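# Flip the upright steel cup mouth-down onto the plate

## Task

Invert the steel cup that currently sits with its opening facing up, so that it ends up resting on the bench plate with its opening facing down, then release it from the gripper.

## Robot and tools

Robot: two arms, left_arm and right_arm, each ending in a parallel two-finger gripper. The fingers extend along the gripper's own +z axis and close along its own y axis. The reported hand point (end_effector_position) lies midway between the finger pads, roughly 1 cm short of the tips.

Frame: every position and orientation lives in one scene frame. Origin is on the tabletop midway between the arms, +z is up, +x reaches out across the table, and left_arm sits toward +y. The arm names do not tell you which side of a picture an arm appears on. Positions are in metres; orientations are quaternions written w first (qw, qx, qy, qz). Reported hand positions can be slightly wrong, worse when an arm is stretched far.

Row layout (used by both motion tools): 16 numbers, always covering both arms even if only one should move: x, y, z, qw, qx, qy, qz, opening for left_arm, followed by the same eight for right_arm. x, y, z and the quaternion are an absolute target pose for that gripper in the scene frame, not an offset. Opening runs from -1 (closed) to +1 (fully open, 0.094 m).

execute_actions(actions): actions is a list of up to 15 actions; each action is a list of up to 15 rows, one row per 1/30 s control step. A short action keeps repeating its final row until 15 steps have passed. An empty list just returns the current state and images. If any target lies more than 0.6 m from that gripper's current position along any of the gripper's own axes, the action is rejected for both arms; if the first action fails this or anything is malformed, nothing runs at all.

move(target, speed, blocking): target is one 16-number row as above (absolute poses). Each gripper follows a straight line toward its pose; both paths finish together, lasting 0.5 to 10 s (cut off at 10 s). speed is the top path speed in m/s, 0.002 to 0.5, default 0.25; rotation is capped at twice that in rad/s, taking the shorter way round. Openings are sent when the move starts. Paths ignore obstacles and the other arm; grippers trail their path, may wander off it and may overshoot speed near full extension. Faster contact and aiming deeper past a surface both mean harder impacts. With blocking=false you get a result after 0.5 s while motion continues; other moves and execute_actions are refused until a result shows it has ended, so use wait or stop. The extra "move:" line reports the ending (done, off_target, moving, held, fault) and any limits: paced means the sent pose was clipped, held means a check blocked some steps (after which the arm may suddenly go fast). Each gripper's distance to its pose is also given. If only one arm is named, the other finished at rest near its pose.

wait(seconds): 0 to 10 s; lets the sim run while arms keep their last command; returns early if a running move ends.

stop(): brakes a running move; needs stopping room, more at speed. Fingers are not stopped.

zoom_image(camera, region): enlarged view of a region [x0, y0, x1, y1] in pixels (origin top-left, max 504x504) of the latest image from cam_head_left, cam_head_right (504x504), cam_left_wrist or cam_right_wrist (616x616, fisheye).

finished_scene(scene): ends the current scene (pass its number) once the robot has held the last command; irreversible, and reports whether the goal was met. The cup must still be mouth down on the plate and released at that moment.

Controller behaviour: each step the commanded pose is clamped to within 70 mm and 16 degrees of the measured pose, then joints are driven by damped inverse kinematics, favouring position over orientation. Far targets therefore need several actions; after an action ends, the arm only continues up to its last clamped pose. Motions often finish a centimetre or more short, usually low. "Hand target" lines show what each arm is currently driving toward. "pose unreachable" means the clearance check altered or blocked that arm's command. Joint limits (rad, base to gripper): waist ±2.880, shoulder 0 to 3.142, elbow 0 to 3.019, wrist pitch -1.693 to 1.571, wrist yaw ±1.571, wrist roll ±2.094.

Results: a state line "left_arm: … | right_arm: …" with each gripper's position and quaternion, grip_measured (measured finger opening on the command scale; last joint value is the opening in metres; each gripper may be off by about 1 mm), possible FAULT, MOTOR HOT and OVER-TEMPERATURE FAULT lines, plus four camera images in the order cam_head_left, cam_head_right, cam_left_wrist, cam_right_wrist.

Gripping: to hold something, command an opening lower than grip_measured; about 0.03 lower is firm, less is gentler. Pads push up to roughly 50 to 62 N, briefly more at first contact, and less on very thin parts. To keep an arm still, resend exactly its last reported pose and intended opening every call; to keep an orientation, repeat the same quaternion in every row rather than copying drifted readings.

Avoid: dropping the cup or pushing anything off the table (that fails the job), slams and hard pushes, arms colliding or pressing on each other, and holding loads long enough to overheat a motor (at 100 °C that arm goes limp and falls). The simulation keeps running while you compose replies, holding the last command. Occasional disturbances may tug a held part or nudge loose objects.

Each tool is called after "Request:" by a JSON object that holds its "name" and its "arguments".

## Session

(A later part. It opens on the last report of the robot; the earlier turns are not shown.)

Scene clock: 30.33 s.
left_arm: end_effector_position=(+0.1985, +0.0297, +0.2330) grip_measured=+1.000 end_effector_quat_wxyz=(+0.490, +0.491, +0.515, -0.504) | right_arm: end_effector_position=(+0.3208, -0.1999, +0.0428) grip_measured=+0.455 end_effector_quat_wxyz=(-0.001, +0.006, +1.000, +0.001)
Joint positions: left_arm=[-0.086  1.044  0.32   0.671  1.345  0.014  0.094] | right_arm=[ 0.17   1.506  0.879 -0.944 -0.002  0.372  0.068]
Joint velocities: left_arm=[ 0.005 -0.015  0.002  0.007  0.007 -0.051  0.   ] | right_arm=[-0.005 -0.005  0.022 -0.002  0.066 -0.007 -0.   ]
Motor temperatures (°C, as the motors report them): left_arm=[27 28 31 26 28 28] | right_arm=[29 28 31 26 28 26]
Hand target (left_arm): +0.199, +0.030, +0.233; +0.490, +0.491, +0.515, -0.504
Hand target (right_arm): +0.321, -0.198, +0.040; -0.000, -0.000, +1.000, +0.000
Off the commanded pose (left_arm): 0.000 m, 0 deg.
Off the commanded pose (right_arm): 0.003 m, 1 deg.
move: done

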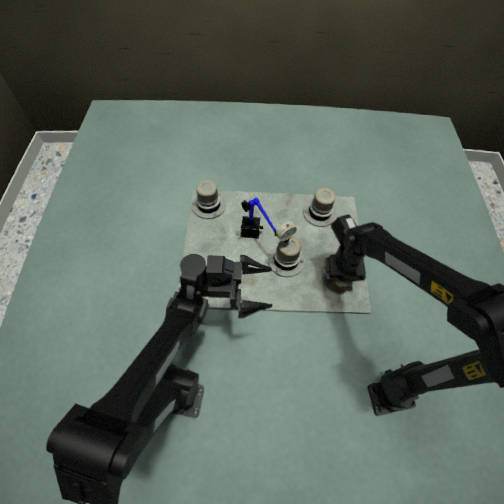

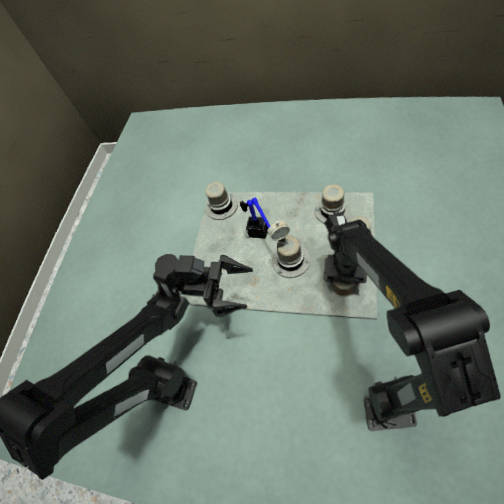

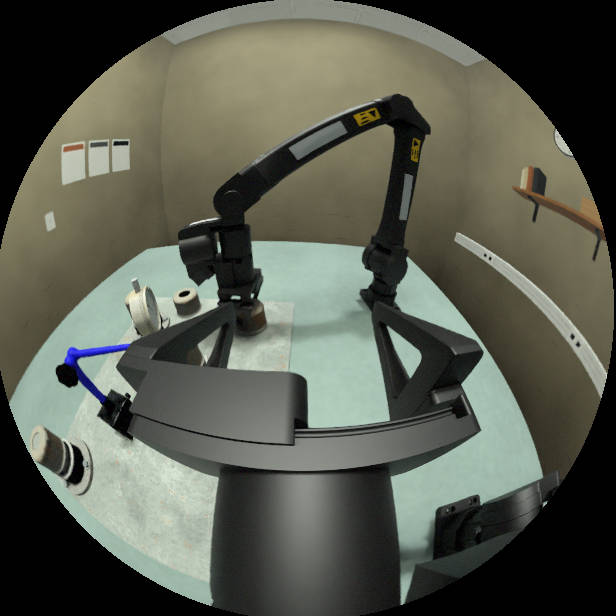

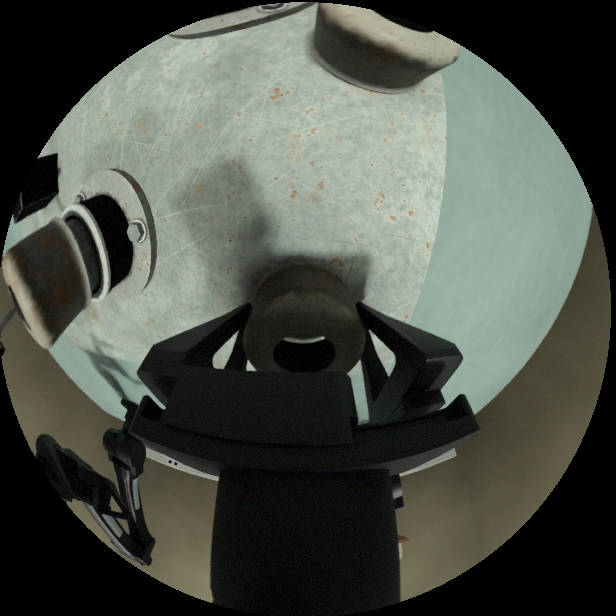

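Request:
{"name": "move", "arguments": {"target": [0.1985,0.0297,0.233,0.49,0.491,0.515,-0.504,1,0.32,-0.2,0.034,0,0,1,0,0.41], "speed": 0.03}}

Request:
{"name": "move", "arguments": {"target": [0.1985,0.0297,0.233,0.49,0.491,0.515,-0.504,1,0.32,-0.2,0.041,0,0,1,0,1]}}

Request:
{"name": "move", "arguments": {"target": [0.1985,0.0297,0.233,0.49,0.491,0.515,-0.504,1,0.32,-0.2,0.13,0,0,1,0,1]}}

Scene clock: 31.67 s.
left_arm: end_effector_position=(+0.1985, +0.0297, +0.2330) grip_measured=+1.000 end_effector_quat_wxyz=(+0.490, +0.491, +0.515, -0.504) | right_arm: end_effector_position=(+0.3215, -0.1997, +0.0415) grip_measured=+0.455 end_effector_quat_wxyz=(+0.003, +0.005, +1.000, +0.002)
Joint positions: left_arm=[-0.086  1.044  0.32   0.671  1.345  0.014  0.094] | right_arm=[ 0.17   1.506  0.875 -0.933 -0.002  0.37   0.068]
Joint velocities: left_arm=[ 0.005  0.005 -0.022 -0.002 -0.066 -0.037  0.   ] | right_arm=[-0.015  0.005  0.022 -0.002  0.037  0.022  0.   ]
Motor temperatures (°C, as the motors report them): left_arm=[27 28 31 26 28 28] | right_arm=[29 28 31 26 28 26]
Hand target (left_arm): +0.199, +0.030, +0.233; +0.490, +0.491, +0.515, -0.504
Hand target (right_arm): +0.320, -0.200, +0.034; -0.000, +0.000, +1.000, +0.000
Off the commanded pose (left_arm): 0.000 m, 0 deg.
Off the commanded pose (right_arm): 0.008 m, 1 deg.
move: done

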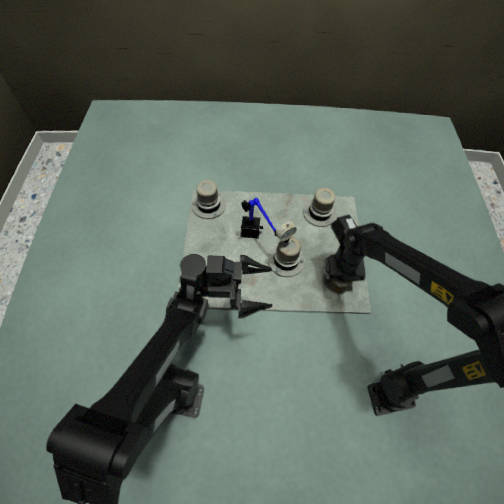

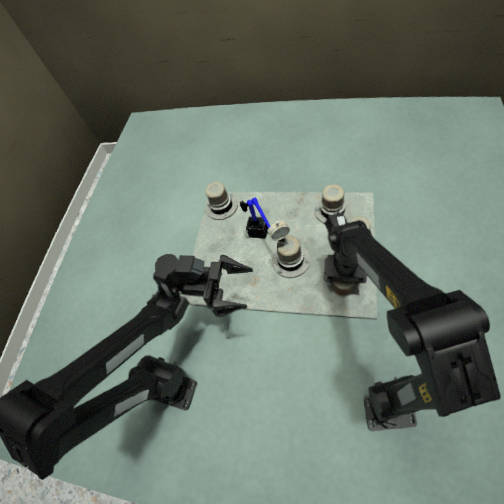

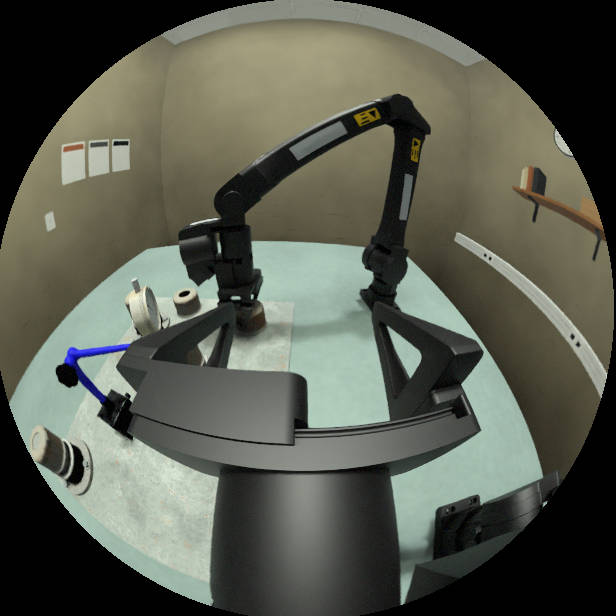

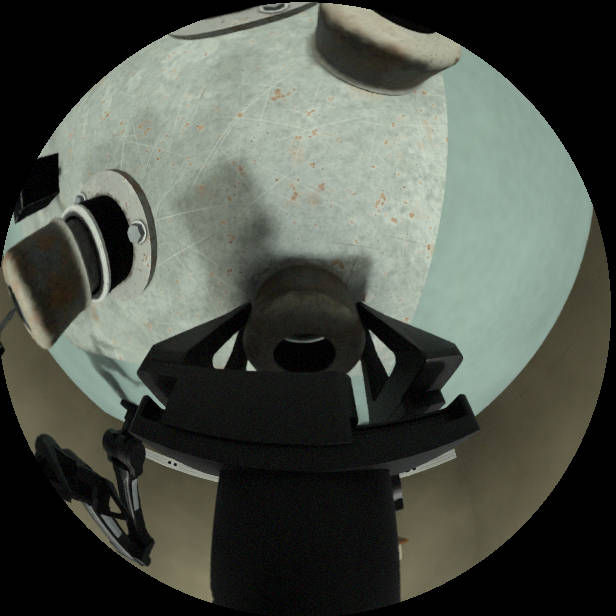

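Scene clock: 32.37 s.
left_arm: end_effector_position=(+0.1985, +0.0297, +0.2330) grip_measured=+1.000 end_effector_quat_wxyz=(+0.490, +0.491, +0.515, -0.504) | right_arm: end_effector_position=(+0.3215, -0.1997, +0.0415) grip_measured=+1.000 end_effector_quat_wxyz=(+0.003, +0.004, +1.000, +0.002)
Joint positions: left_arm=[-0.086  1.044  0.32   0.671  1.345  0.014  0.094] | right_arm=[ 0.17   1.506  0.875 -0.933 -0.002  0.369  0.094]
Joint velocities: left_arm=[ 0.005 -0.005 -0.022  0.007  0.022 -0.022  0.   ] | right_arm=[-0.005 -0.015 -0.027 -0.002  0.037 -0.051  0.   ]
Motor temperatures (°C, as the motors report them): left_arm=[27 28 31 26 28 28] | right_arm=[29 28 31 26 28 26]
Hand target (left_arm): +0.199, +0.030, +0.233; +0.490, +0.491, +0.515, -0.504
Hand target (right_arm): +0.320, -0.200, +0.041; +0.000, +0.000, +1.000, +0.000
Off the commanded pose (left_arm): 0.000 m, 0 deg.
Off the commanded pose (right_arm): 0.002 m, 1 deg.
move: done

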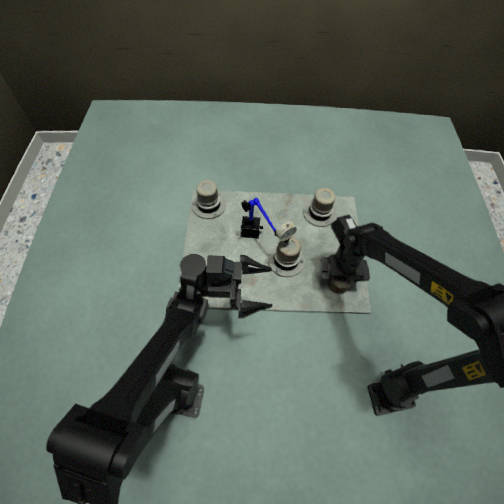

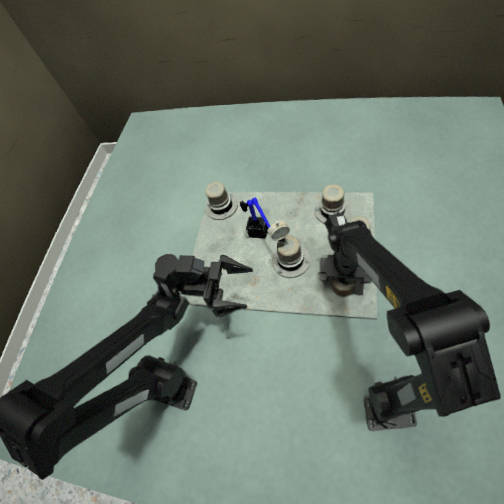

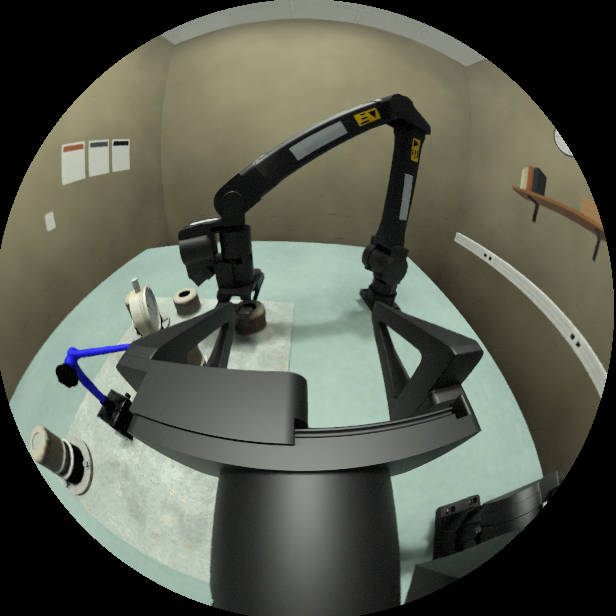

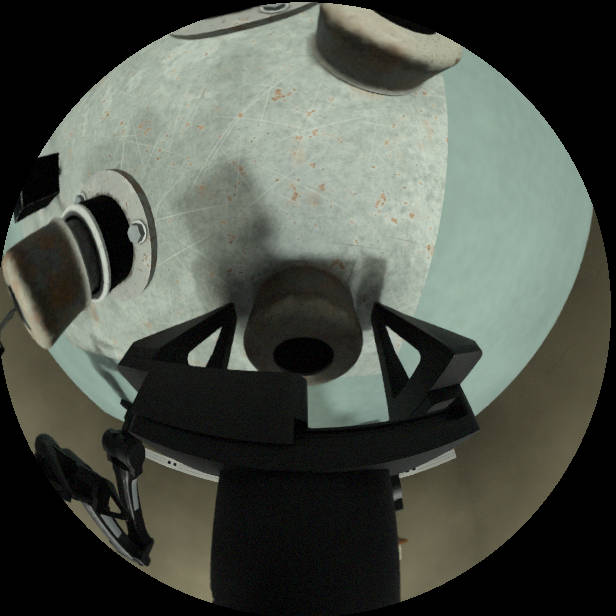

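Scene clock: 33.20 s.
left_arm: end_effector_position=(+0.1985, +0.0297, +0.2330) grip_measured=+1.000 end_effector_quat_wxyz=(+0.490, +0.491, +0.515, -0.504) | right_arm: end_effector_position=(+0.3073, -0.2051, +0.1199) grip_measured=+1.000 end_effector_quat_wxyz=(-0.010, +0.004, +1.000, -0.003)
Joint positions: left_arm=[-0.086  1.044  0.32   0.671  1.345  0.014  0.094] | right_arm=[ 0.17   1.372  0.97  -1.19  -0.002  0.368  0.094]
Joint velocities: left_arm=[-0.024  0.015 -0.017  0.002 -0.022  0.022  0.   ] | right_arm=[-0.015 -0.005  0.012 -0.042 -0.037  0.022  0.   ]
Motor temperatures (°C, as the motors report them): left_arm=[27 28 31 26 28 28] | right_arm=[29 28 31 26 28 26]
Hand target (left_arm): +0.199, +0.030, +0.233; +0.490, +0.491, +0.515, -0.504
Hand target (right_arm): +0.318, -0.201, +0.130; +0.000, -0.000, +1.000, -0.000
Off the commanded pose (left_arm): 0.000 m, 0 deg.
Off the commanded pose (right_arm): 0.017 m, 1 deg.
move: off_target (right_arm)

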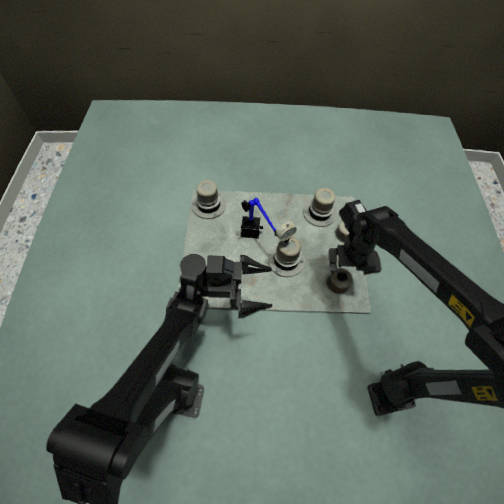

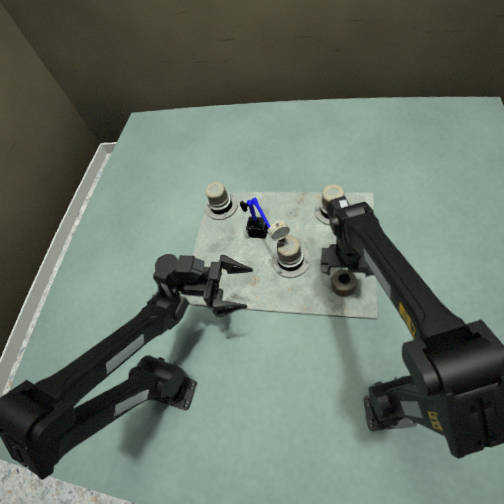

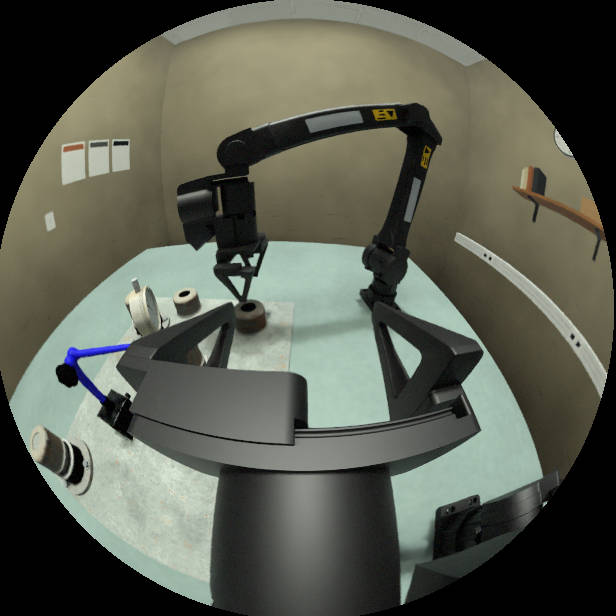

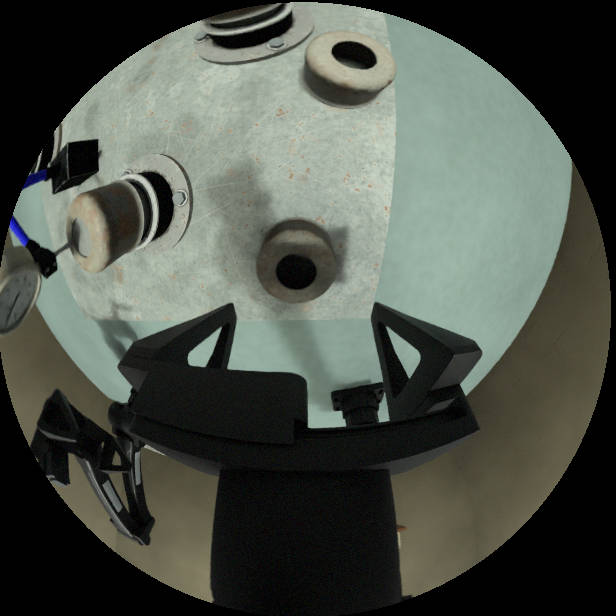

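Request:
{"name": "finished_scene", "arguments": {"scene": 2}}

The scene is finished: the task was done.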